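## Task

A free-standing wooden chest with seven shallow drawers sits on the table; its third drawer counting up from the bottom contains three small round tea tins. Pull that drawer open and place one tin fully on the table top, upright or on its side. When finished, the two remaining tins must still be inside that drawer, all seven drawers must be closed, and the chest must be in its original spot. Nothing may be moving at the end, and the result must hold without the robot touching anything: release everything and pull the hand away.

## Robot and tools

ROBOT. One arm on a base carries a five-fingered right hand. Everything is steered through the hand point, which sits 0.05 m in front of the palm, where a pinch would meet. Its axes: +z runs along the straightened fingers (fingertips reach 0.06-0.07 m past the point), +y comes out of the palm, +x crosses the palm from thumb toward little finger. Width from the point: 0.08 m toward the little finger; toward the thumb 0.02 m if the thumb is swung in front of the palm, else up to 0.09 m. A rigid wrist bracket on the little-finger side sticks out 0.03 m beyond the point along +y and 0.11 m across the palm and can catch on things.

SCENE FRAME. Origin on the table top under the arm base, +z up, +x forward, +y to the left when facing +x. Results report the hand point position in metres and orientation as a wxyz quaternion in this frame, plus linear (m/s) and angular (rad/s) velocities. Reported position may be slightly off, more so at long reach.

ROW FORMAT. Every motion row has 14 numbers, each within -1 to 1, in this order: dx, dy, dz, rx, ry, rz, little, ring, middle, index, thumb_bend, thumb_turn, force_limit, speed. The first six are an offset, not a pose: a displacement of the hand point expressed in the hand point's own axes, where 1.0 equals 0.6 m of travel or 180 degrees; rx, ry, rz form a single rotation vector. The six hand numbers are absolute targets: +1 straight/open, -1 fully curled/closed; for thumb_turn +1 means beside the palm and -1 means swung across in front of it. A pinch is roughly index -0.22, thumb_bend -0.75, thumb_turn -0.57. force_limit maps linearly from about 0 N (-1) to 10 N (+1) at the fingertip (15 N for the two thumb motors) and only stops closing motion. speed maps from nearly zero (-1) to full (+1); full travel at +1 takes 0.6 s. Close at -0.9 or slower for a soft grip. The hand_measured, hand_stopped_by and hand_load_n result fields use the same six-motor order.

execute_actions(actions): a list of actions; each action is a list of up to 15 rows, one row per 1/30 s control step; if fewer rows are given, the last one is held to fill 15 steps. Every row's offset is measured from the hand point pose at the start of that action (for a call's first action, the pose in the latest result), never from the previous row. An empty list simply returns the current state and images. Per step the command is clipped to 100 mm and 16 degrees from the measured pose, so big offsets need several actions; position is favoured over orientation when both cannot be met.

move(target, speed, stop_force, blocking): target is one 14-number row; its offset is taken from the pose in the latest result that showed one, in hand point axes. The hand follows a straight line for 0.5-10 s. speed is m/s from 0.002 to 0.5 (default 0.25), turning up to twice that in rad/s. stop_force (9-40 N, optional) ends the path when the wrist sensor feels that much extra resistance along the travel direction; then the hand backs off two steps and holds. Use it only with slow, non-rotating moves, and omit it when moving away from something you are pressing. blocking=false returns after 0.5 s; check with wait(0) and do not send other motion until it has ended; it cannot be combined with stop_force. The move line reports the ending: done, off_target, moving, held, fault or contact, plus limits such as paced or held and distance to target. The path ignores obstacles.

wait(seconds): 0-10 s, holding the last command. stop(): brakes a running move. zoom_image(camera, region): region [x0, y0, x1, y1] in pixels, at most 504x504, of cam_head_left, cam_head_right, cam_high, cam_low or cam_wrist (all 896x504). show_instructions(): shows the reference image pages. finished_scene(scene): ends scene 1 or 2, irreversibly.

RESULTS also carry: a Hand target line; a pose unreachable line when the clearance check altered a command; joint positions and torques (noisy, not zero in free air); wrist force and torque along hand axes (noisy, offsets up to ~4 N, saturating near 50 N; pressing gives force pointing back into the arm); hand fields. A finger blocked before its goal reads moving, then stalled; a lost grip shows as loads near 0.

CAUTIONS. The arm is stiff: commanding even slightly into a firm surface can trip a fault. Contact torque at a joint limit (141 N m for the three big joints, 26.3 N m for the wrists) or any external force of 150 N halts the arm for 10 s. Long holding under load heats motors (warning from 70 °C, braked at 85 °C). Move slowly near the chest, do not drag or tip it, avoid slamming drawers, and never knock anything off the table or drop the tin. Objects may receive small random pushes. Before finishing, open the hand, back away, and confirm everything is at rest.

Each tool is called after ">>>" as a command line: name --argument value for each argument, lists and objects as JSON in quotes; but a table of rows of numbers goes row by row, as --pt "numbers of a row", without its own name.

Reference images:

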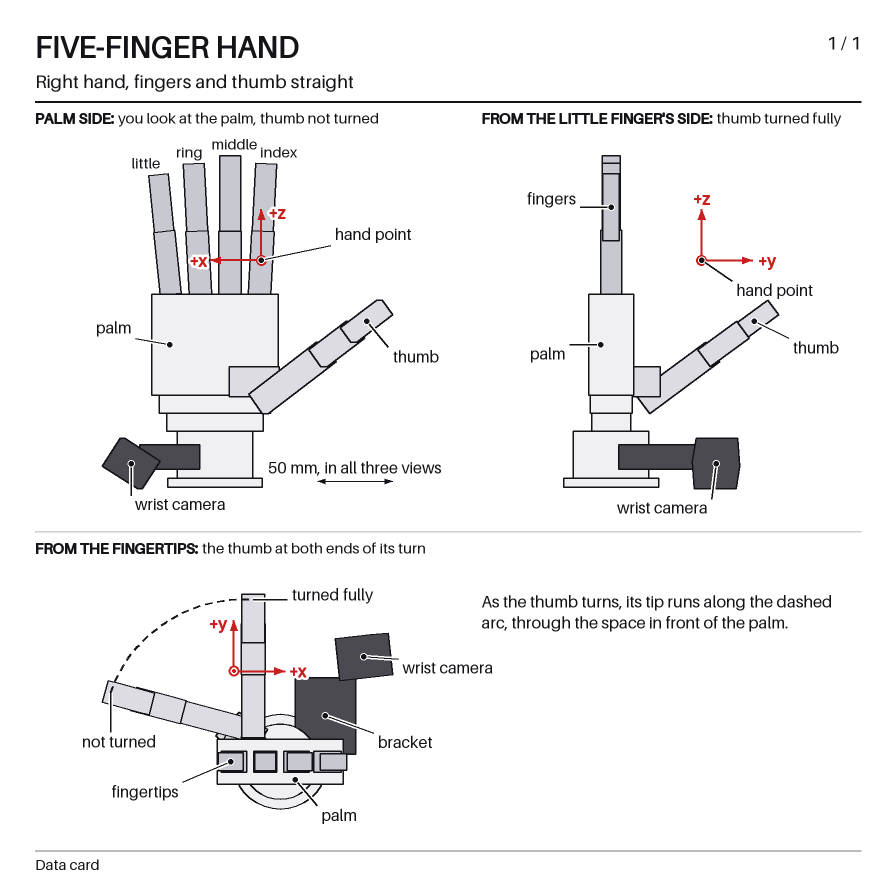

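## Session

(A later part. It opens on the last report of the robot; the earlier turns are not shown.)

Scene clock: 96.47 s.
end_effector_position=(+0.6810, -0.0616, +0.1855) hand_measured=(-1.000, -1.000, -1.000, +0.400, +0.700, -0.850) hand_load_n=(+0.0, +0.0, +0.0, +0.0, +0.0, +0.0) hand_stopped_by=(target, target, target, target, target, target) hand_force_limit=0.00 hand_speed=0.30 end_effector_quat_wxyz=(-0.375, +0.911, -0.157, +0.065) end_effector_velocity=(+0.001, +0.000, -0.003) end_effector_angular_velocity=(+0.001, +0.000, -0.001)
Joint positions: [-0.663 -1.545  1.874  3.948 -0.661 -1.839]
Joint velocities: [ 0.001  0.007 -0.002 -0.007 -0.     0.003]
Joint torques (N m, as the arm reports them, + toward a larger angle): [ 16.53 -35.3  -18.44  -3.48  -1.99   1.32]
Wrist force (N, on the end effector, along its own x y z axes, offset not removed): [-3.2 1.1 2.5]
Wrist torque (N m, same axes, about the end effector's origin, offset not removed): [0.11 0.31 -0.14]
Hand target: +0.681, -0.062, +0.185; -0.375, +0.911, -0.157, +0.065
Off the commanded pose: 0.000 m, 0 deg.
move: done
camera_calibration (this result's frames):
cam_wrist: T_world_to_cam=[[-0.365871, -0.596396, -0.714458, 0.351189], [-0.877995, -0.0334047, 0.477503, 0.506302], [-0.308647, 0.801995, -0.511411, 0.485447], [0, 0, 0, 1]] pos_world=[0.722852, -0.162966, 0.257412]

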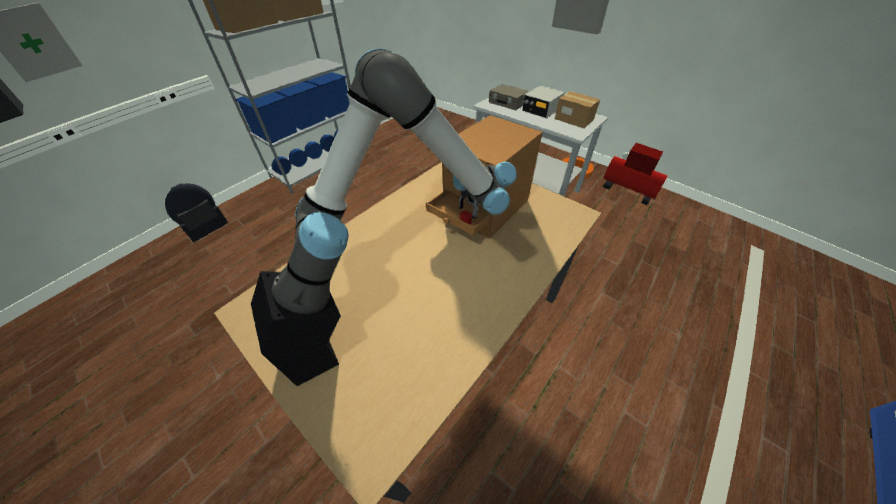

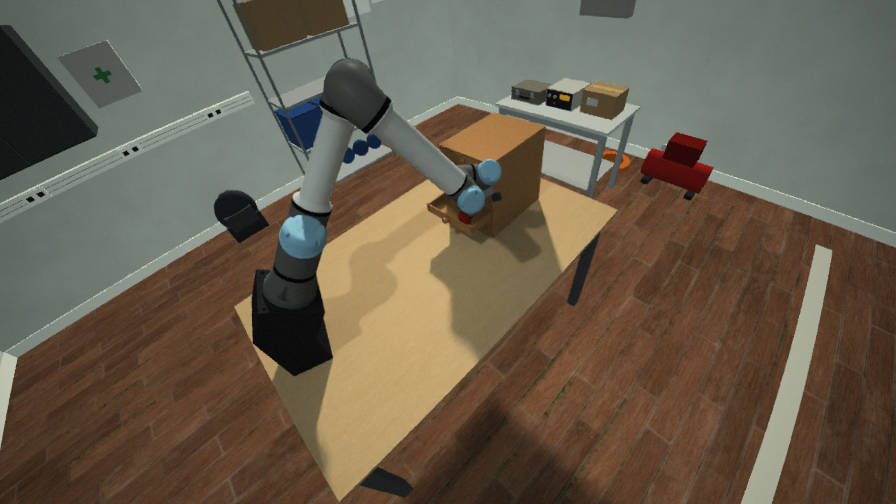

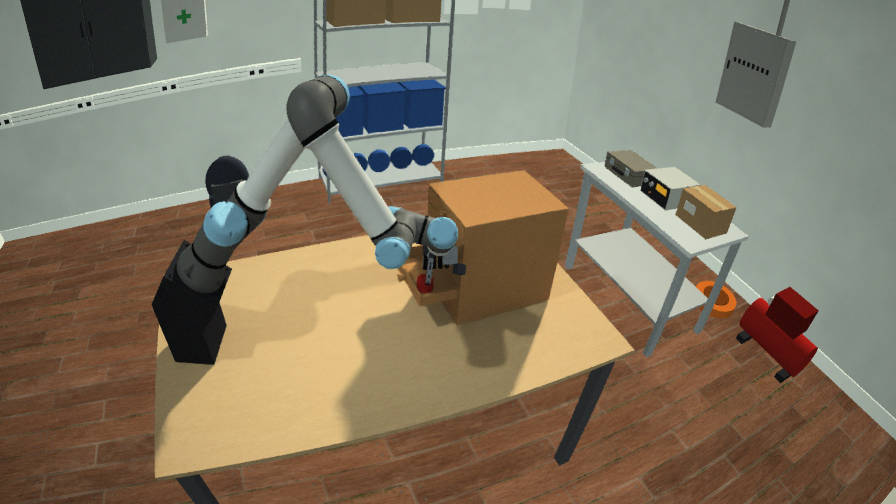

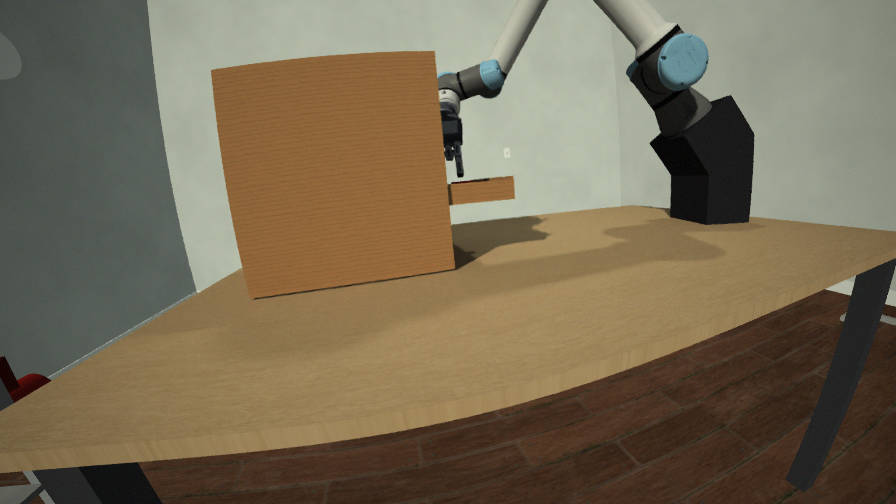

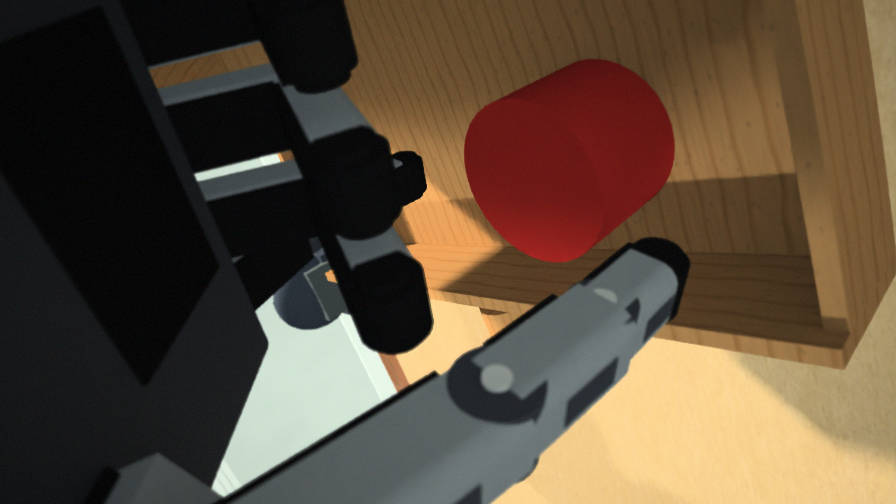

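>>> move --target '[0,0.030,0.030,0,0,0,-1,-1,-1,0.4,0.7,-0.85,0,0.3]' --speed 0.015 --stop_force 9

>>> zoom_image --camera "cam_high" --region '[380, 220, 480, 320]'

Scene clock: 100.30 s.
end_effector_position=(+0.6810, -0.0616, +0.1603) hand_measured=(-1.000, -1.000, -1.000, +0.400, +0.700, -0.850) hand_load_n=(+0.0, +0.0, +0.0, +0.0, +0.0, +0.0) hand_stopped_by=(target, target, target, target, target, target) hand_force_limit=0.00 hand_speed=0.30 end_effector_quat_wxyz=(-0.375, +0.911, -0.157, +0.065) end_effector_velocity=(+0.000, -0.000, -0.002) end_effector_angular_velocity=(+0.001, +0.001, -0.001)
Joint positions: [-0.656 -1.49   1.873  3.885 -0.664 -1.829]
Joint velocities: [ 0.     0.006 -0.001 -0.005  0.     0.001]
Joint torques (N m, as the arm reports them, + toward a larger angle): [ 16.66 -35.02 -19.18  -3.53  -1.95   1.5 ]
Wrist force (N, on the end effector, along its own x y z axes, offset not removed): [-4.0 2.7 0.0]
Wrist torque (N m, same axes, about the end effector's origin, offset not removed): [0.55 0.49 -0.06]
Hand target: +0.681, -0.062, +0.160; -0.375, +0.911, -0.157, +0.065
Off the commanded pose: 0.000 m, 0 deg.
move: done
camera_calibration (this result's frames):
cam_wrist: T_world_to_cam=[[-0.365869, -0.596394, -0.714461, 0.333138], [-0.877992, -0.0334201, 0.477508, 0.518294], [-0.30866, 0.801996, -0.511401, 0.472596], [0, 0, 0, 1]] pos_world=[0.722814, -0.163017, 0.23221]

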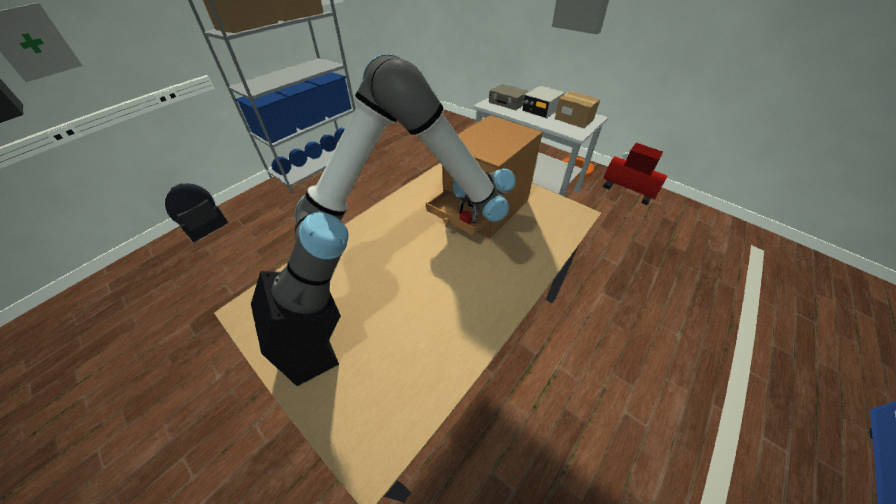

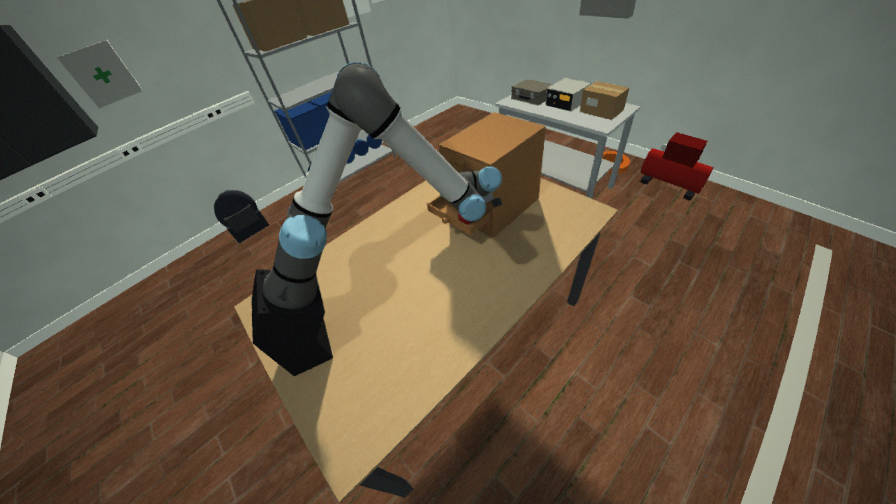

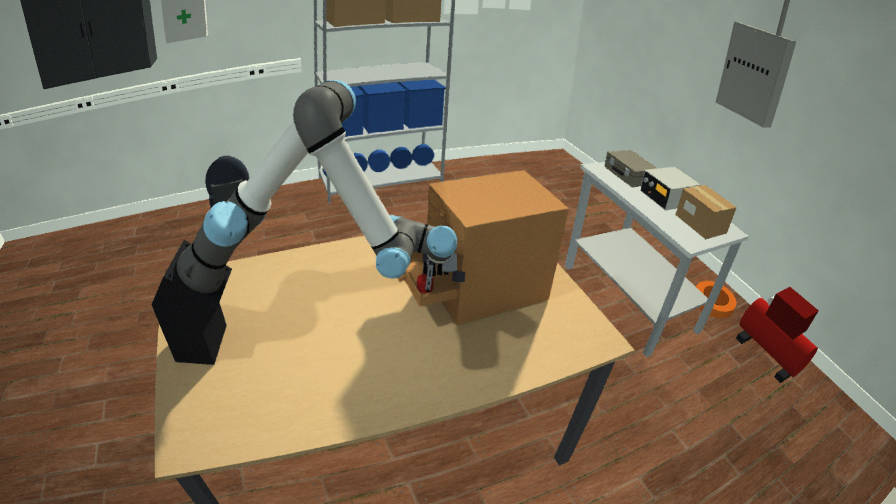

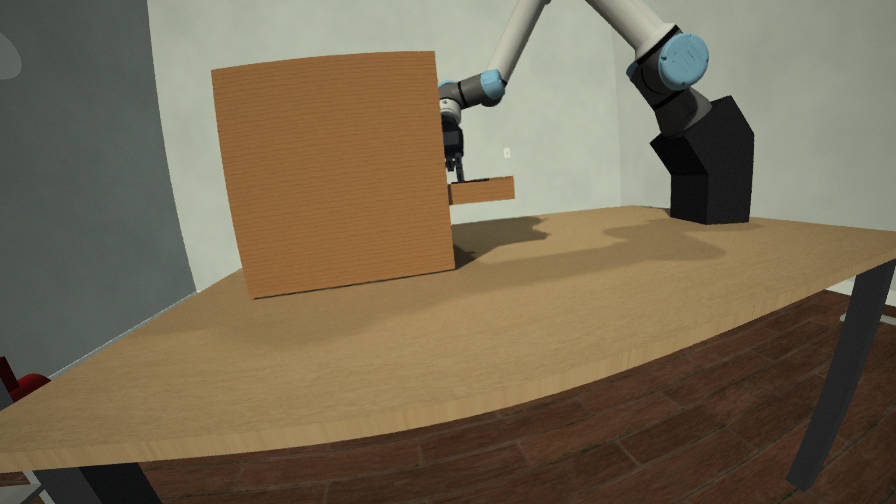

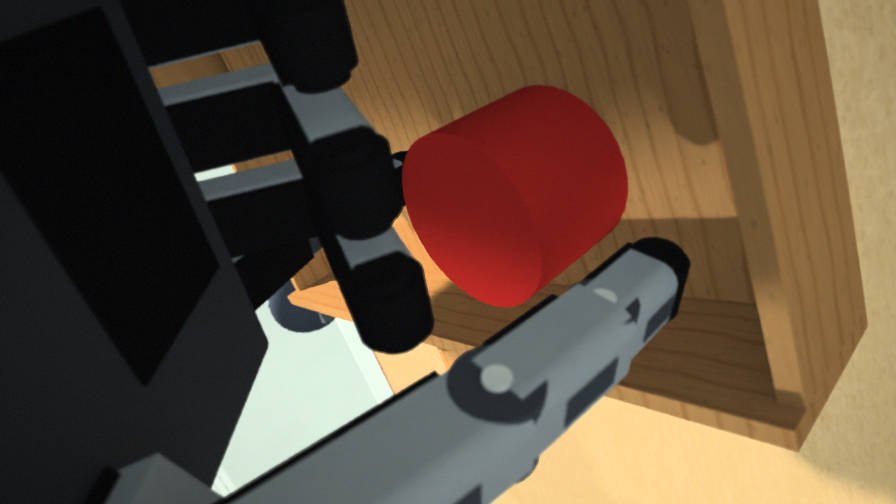

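Region (380, 220, 480, 320) of cam_high's 896x504 image, scaled by 5.040, with more detail than that image has.

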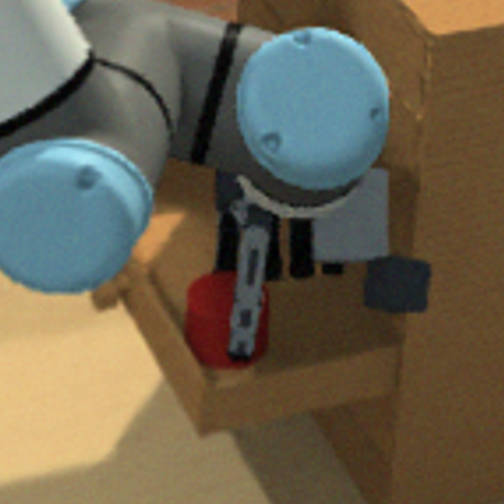

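>>> execute_actions --actions '[[[0,0,0,0,0,0,-1,-1,-1,-0.3,-0.4,-0.85,0.2,-0.7]],[[0,0,0,0,0,0,-1,-1,-1,-0.3,-0.4,-0.85,0.2,-0.7]],[[0,0,0,0,0,0,-1,-1,-1,-0.3,-0.4,-0.85,0.2,-0.7]],[[0,0,0,0,0,0,-1,-1,-1,-0.3,-0.4,-0.85,0.2,-0.7]],[[0,0,0,0,0,0,-1,-1,-1,-0.3,-0.4,-0.85,0.2,-0.7]]]'

Scene clock: 106.80 s.
end_effector_position=(+0.6810, -0.0616, +0.1603) hand_measured=(-1.000, -1.000, -1.000, +0.072, +0.494, -0.850) hand_load_n=(+0.0, +0.0, +0.0, +9.5, +9.0, -1.0) hand_stopped_by=(target, target, target, force, force, target) hand_force_limit=0.20 hand_speed=-0.70 end_effector_quat_wxyz=(-0.375, +0.911, -0.157, +0.065) end_effector_velocity=(+0.000, +0.001, +0.000) end_effector_angular_velocity=(+0.001, +0.000, +0.001)
Joint positions: [-0.655 -1.49   1.873  3.885 -0.664 -1.829]
Joint velocities: [ 0.001 -0.     0.     0.     0.001  0.   ]
Joint torques (N m, as the arm reports them, + toward a larger angle): [  6.35 -45.3  -13.01  -1.47   0.18  -1.42]
Wrist force (N, on the end effector, along its own x y z axes, offset not removed): [-3.9 2.3 1.5]
Wrist torque (N m, same axes, about the end effector's origin, offset not removed): [0.21 0.49 -0.19]
Hand target: +0.681, -0.062, +0.160; -0.375, +0.911, -0.157, +0.065
Off the commanded pose: 0.000 m, 0 deg.
camera_calibration (this result's frames):
cam_wrist: T_world_to_cam=[[-0.36584, -0.596404, -0.714467, 0.333131], [-0.87798, -0.0334928, 0.477524, 0.518297], [-0.308727, 0.801985, -0.511378, 0.472597], [0, 0, 0, 1]] pos_world=[0.722831, -0.162976, 0.232188]

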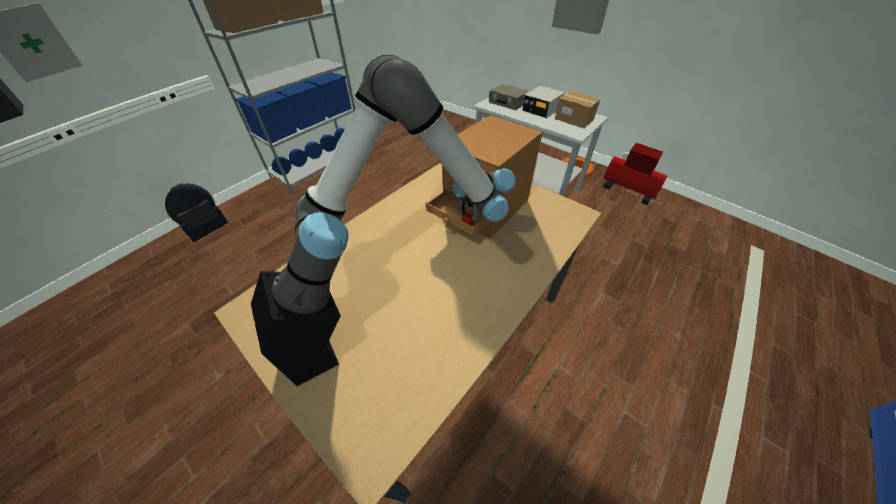

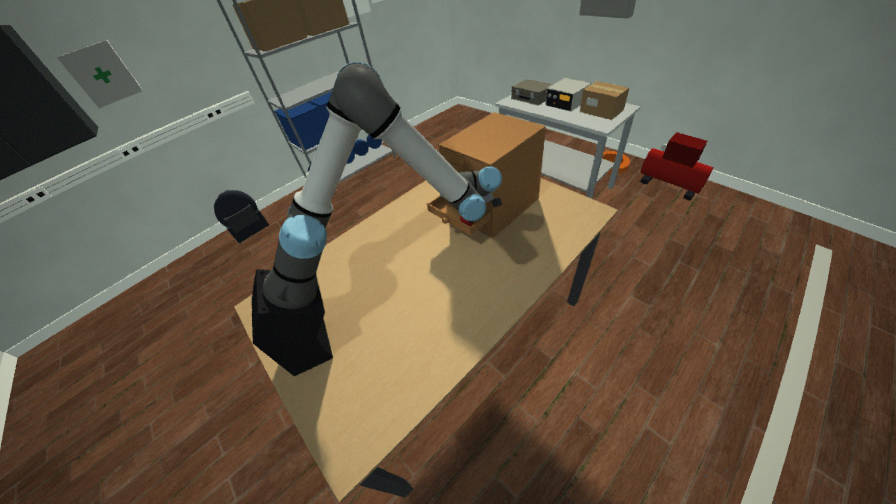

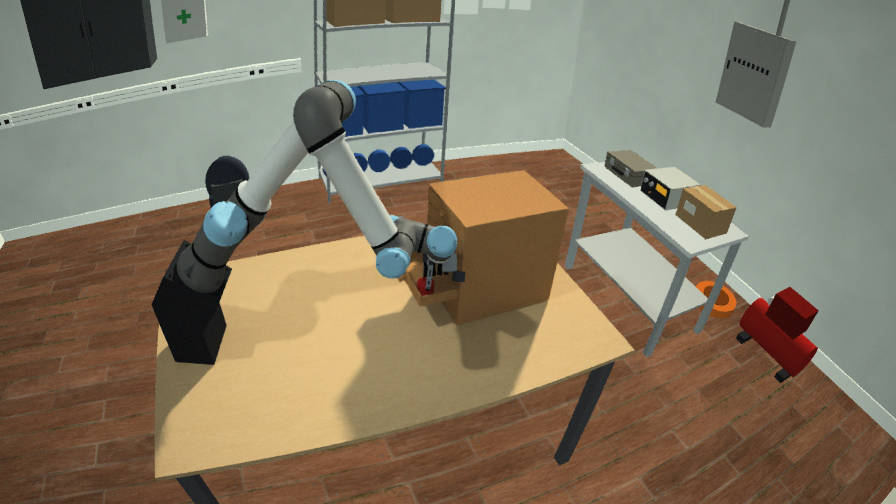

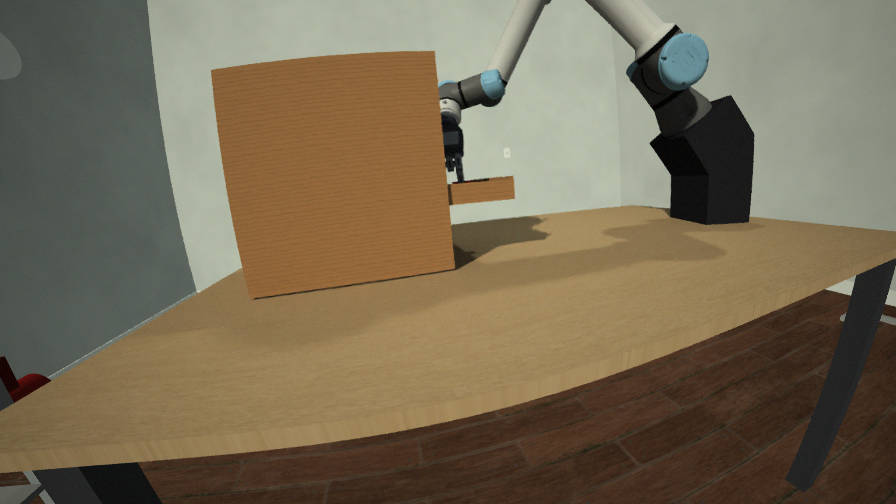

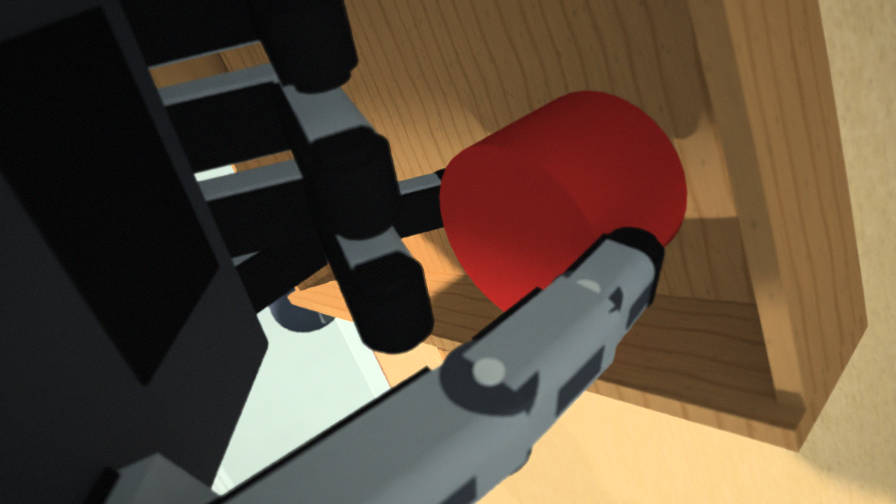

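>>> move --target '[0,-0.06,-0.06,0,0,0,-1,-1,-1,-0.3,-0.4,-0.85,0.2,-0.7]' --speed 0.03

Scene clock: 109.67 s.
end_effector_position=(+0.6811, -0.0615, +0.2109) hand_measured=(-1.000, -1.000, -1.000, +0.072, +0.494, -0.850) hand_load_n=(+0.0, +0.0, +0.0, +9.5, +9.0, -1.0) hand_stopped_by=(target, target, target, force, force, target) hand_force_limit=0.20 hand_speed=-0.70 end_effector_quat_wxyz=(-0.375, +0.911, -0.157, +0.065) end_effector_velocity=(-0.000, -0.000, +0.003) end_effector_angular_velocity=(+0.001, +0.001, -0.001)
Joint positions: [-0.671 -1.599  1.871  4.014 -0.657 -1.851]
Joint velocities: [-0.002 -0.006 -0.001  0.009  0.001 -0.002]
Joint torques (N m, as the arm reports them, + toward a larger angle): [ -4.58 -45.68 -21.98  -1.01   4.1   -2.05]
Wrist force (N, on the end effector, along its own x y z axes, offset not removed): [-2.3 1.7 2.1]
Wrist torque (N m, same axes, about the end effector's origin, offset not removed): [0.10 0.20 -0.07]
Hand target: +0.681, -0.061, +0.211; -0.375, +0.911, -0.157, +0.065
Off the commanded pose: 0.000 m, 0 deg.
move: done
camera_calibration (this result's frames):
cam_wrist: T_world_to_cam=[[-0.365847, -0.596408, -0.71446, 0.369413], [-0.877985, -0.0334643, 0.477517, 0.494186], [-0.308704, 0.801983, -0.511395, 0.49842], [0, 0, 0, 1]] pos_world=[0.722901, -0.162866, 0.282838]

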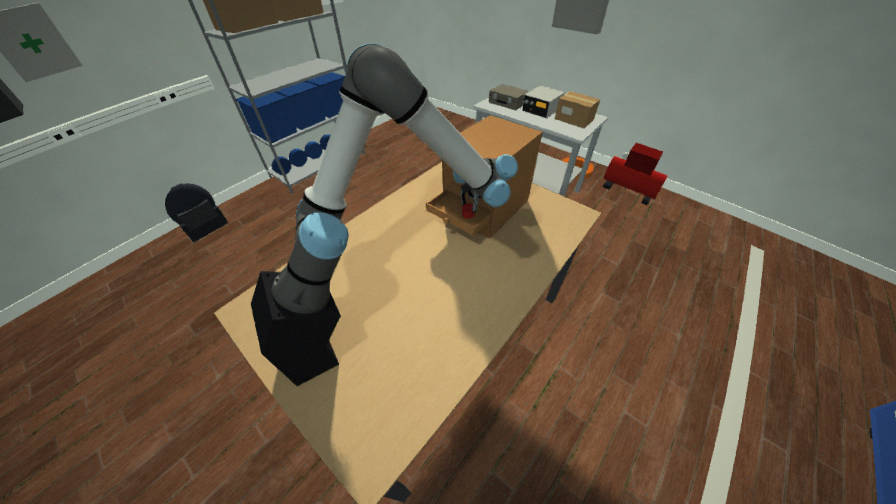

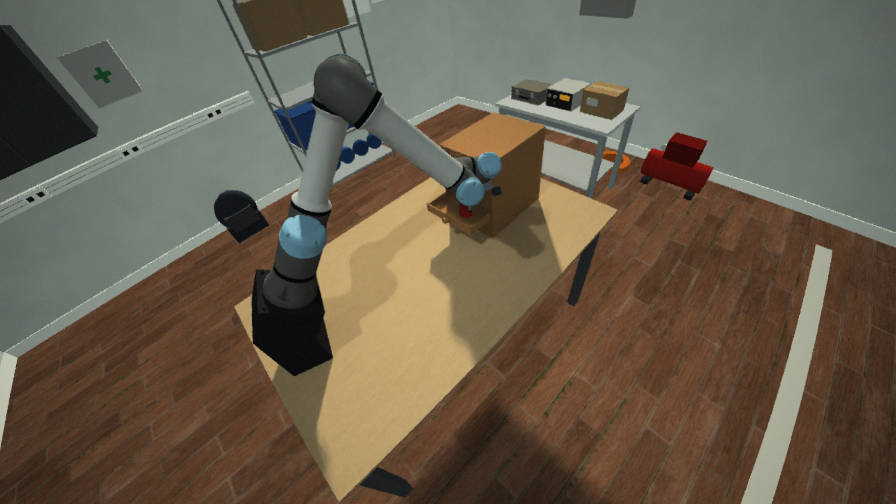

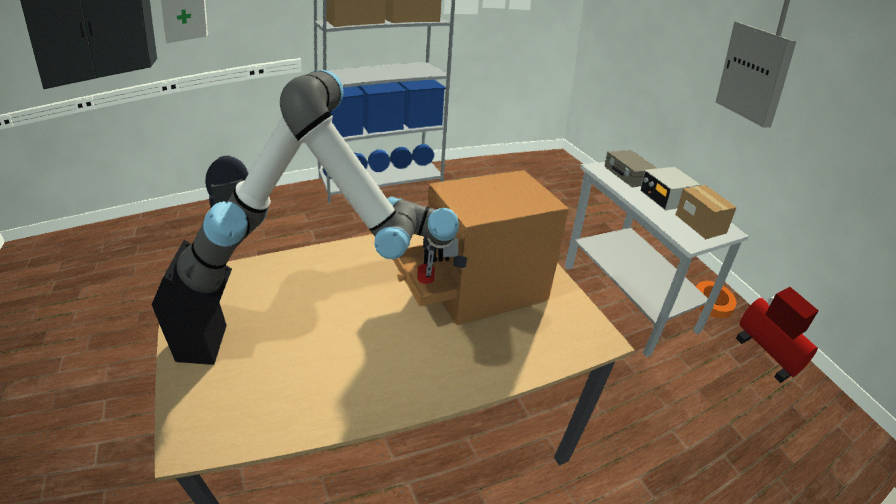

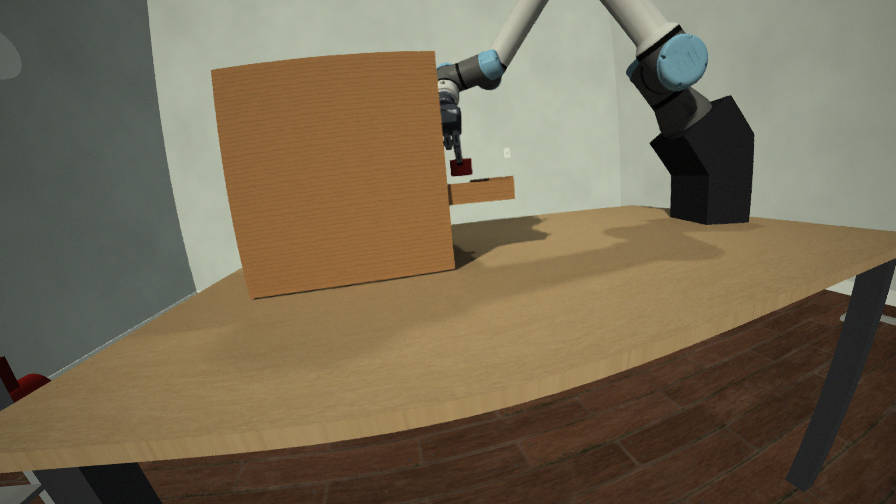

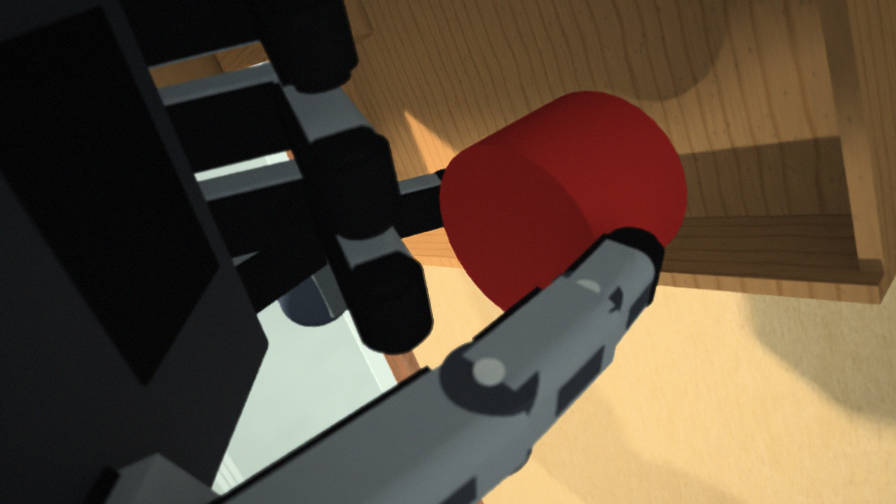

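>>> move --target '[-0.0975,0.2447,-0.28,0,0,0,-1,-1,-1,-0.3,-0.4,-0.85,0.2,-0.7]' --speed 0.12

>>> move --target '[0,0.194,0.194,0,0,0,-1,-1,-1,-0.3,-0.4,-0.85,0.2,-0.7]' --speed 0.1

Scene clock: 113.30 s.
end_effector_position=(+0.5508, -0.2511, +0.2267) hand_measured=(-1.000, -1.000, -1.000, +0.072, +0.494, -0.850) hand_load_n=(+0.0, +0.0, +0.0, +9.0, +9.0, -1.0) hand_stopped_by=(target, target, target, force, force, target) hand_force_limit=0.20 hand_speed=-0.70 end_effector_quat_wxyz=(-0.376, +0.911, -0.157, +0.065) end_effector_velocity=(-0.001, -0.002, +0.000) end_effector_angular_velocity=(+0.005, -0.001, +0.001)
Joint positions: [-1.173 -1.669  1.826  4.835 -0.618 -2.71 ]
Joint velocities: [-0.005  0.004 -0.005  0.017 -0.001 -0.016]
Joint torques (N m, as the arm reports them, + toward a larger angle): [-11.14 -22.22 -22.89   0.01  -2.73  -1.55]
Wrist force (N, on the end effector, along its own x y z axes, offset not removed): [-2.5 1.0 1.2]
Wrist torque (N m, same axes, about the end effector's origin, offset not removed): [0.10 0.37 -0.06]
Hand target: +0.551, -0.251, +0.227; -0.376, +0.911, -0.157, +0.065
Off the commanded pose: 0.001 m, 0 deg.
move: done
camera_calibration (this result's frames):
cam_wrist: T_world_to_cam=[[-0.365936, -0.596233, -0.71456, 0.220054], [-0.877859, -0.0337548, 0.477728, 0.365796], [-0.308957, 0.802101, -0.511057, 0.618428], [0, 0, 0, 1]] pos_world=[0.592711, -0.35249, 0.298543]

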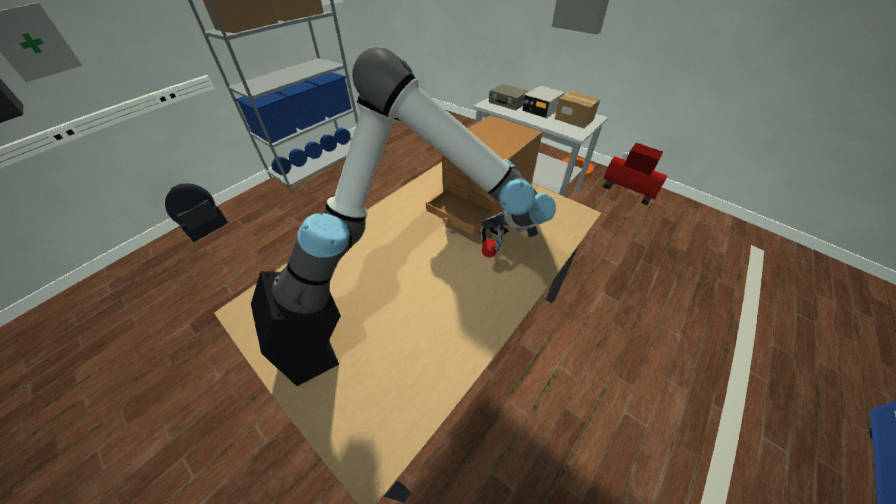

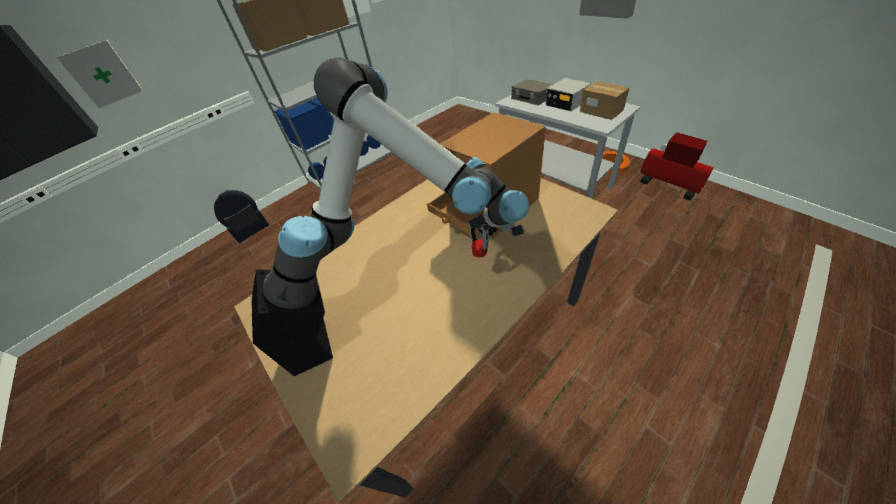

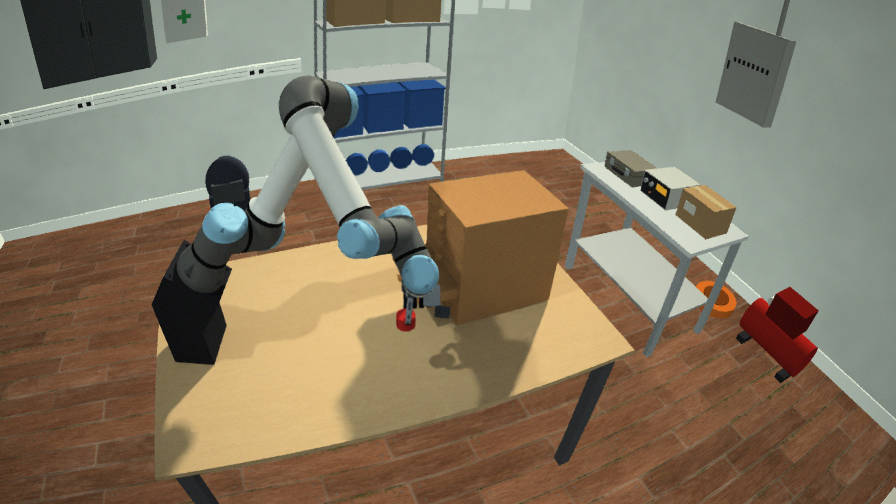

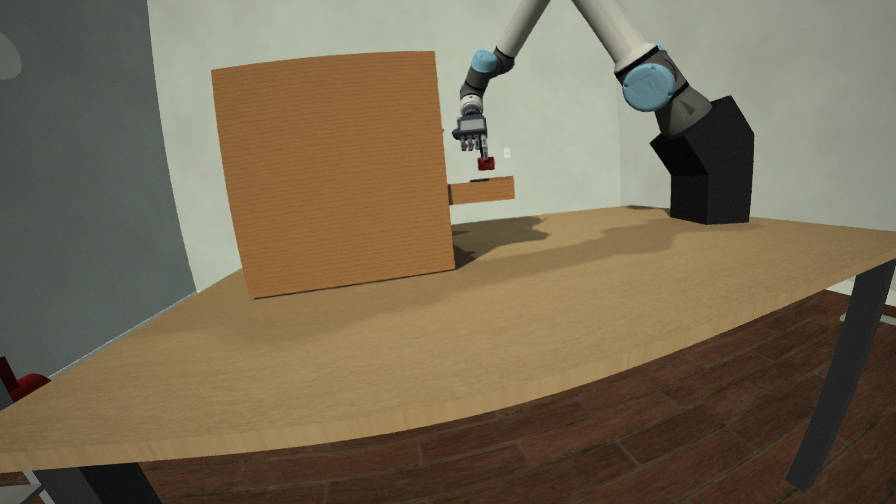

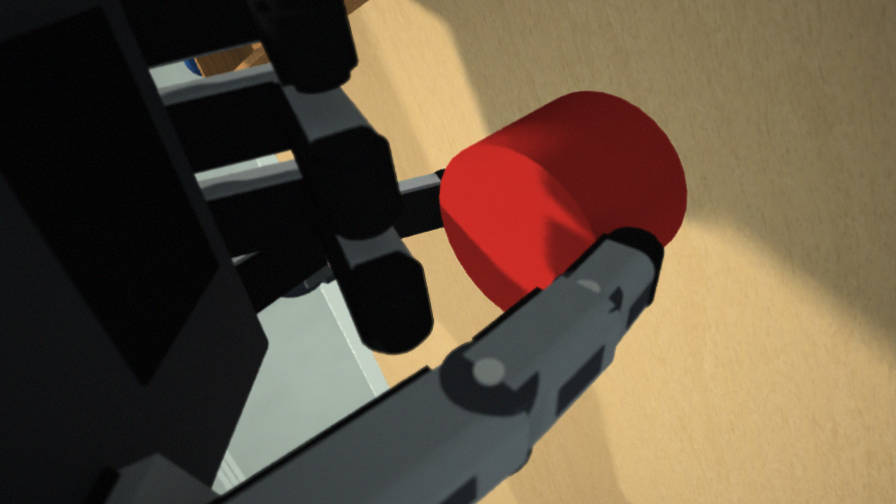

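Scene clock: 115.50 s.
end_effector_position=(+0.5506, -0.2515, +0.0621) hand_measured=(-1.000, -1.000, -1.000, +0.072, +0.494, -0.850) hand_load_n=(+0.0, +0.0, +0.0, +9.0, +9.0, -1.0) hand_stopped_by=(target, target, target, force, force, target) hand_force_limit=0.20 hand_speed=-0.70 end_effector_quat_wxyz=(-0.376, +0.911, -0.157, +0.065) end_effector_velocity=(+0.001, -0.000, -0.002) end_effector_angular_velocity=(-0.001, -0.001, +0.000)
Joint positions: [-1.046 -1.336  1.876  4.271 -0.593 -2.491]
Joint velocities: [ 0.002  0.006 -0.002 -0.009 -0.     0.005]
Joint torques (N m, as the arm reports them, + toward a larger angle): [  8.72 -35.48 -16.16  -2.78   3.26   1.69]
Wrist force (N, on the end effector, along its own x y z axes, offset not removed): [-3.3 2.3 1.6]
Wrist torque (N m, same axes, about the end effector's origin, offset not removed): [0.33 0.51 -0.12]
Hand target: +0.551, -0.252, +0.062; -0.375, +0.911, -0.157, +0.065
Off the commanded pose: 0.000 m, 0 deg.
move: done
camera_calibration (this result's frames):
cam_wrist: T_world_to_cam=[[-0.36592, -0.596304, -0.71451, 0.102123], [-0.877875, -0.0336928, 0.477703, 0.444237], [-0.30893, 0.802051, -0.511152, 0.534562], [0, 0, 0, 1]] pos_world=[0.592496, -0.352882, 0.133997]

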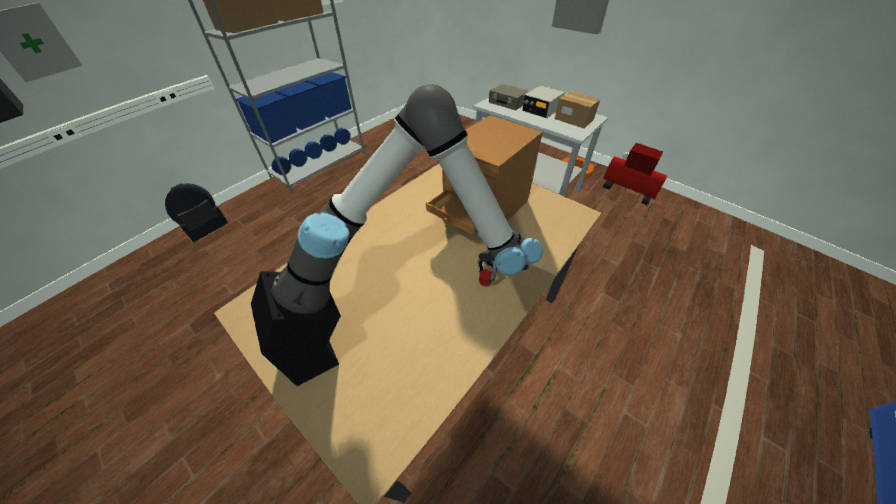

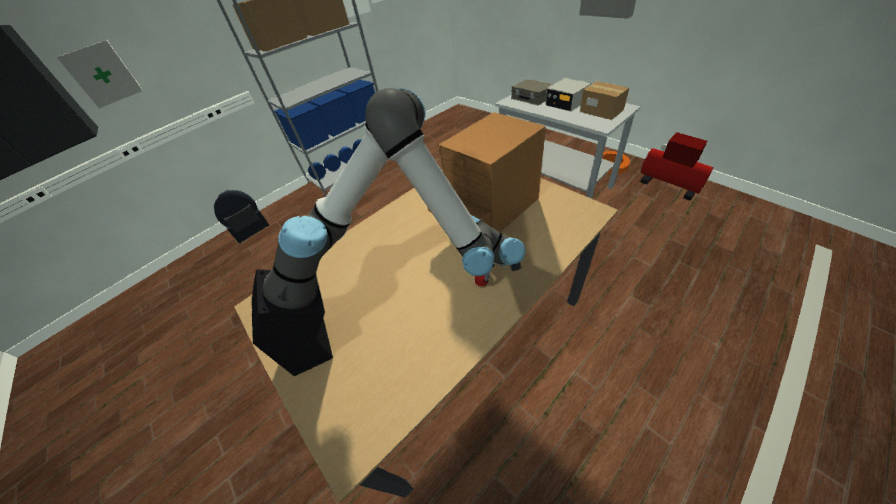

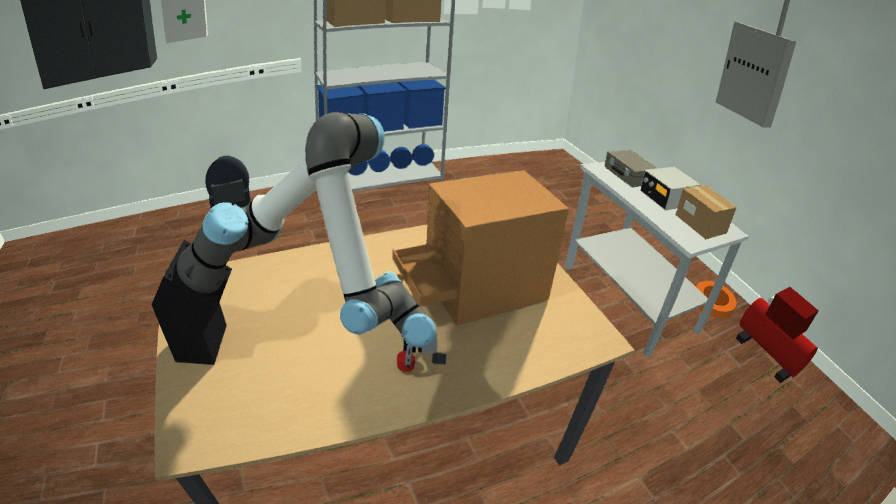

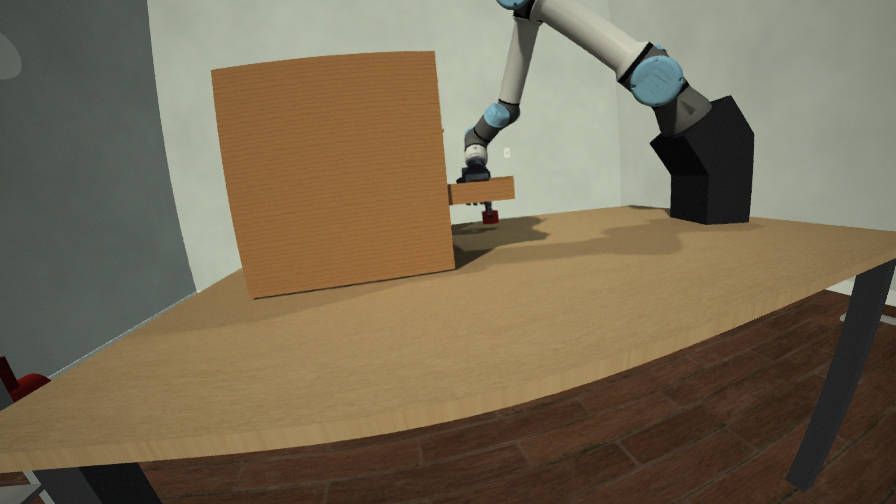

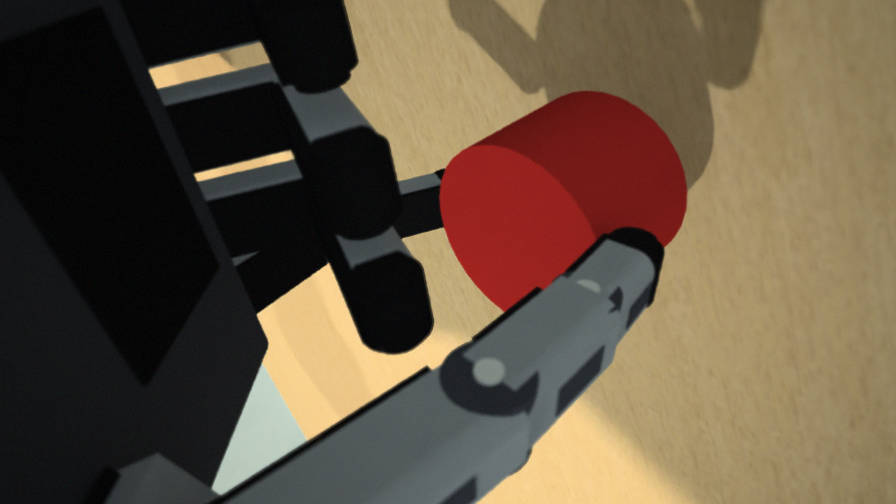

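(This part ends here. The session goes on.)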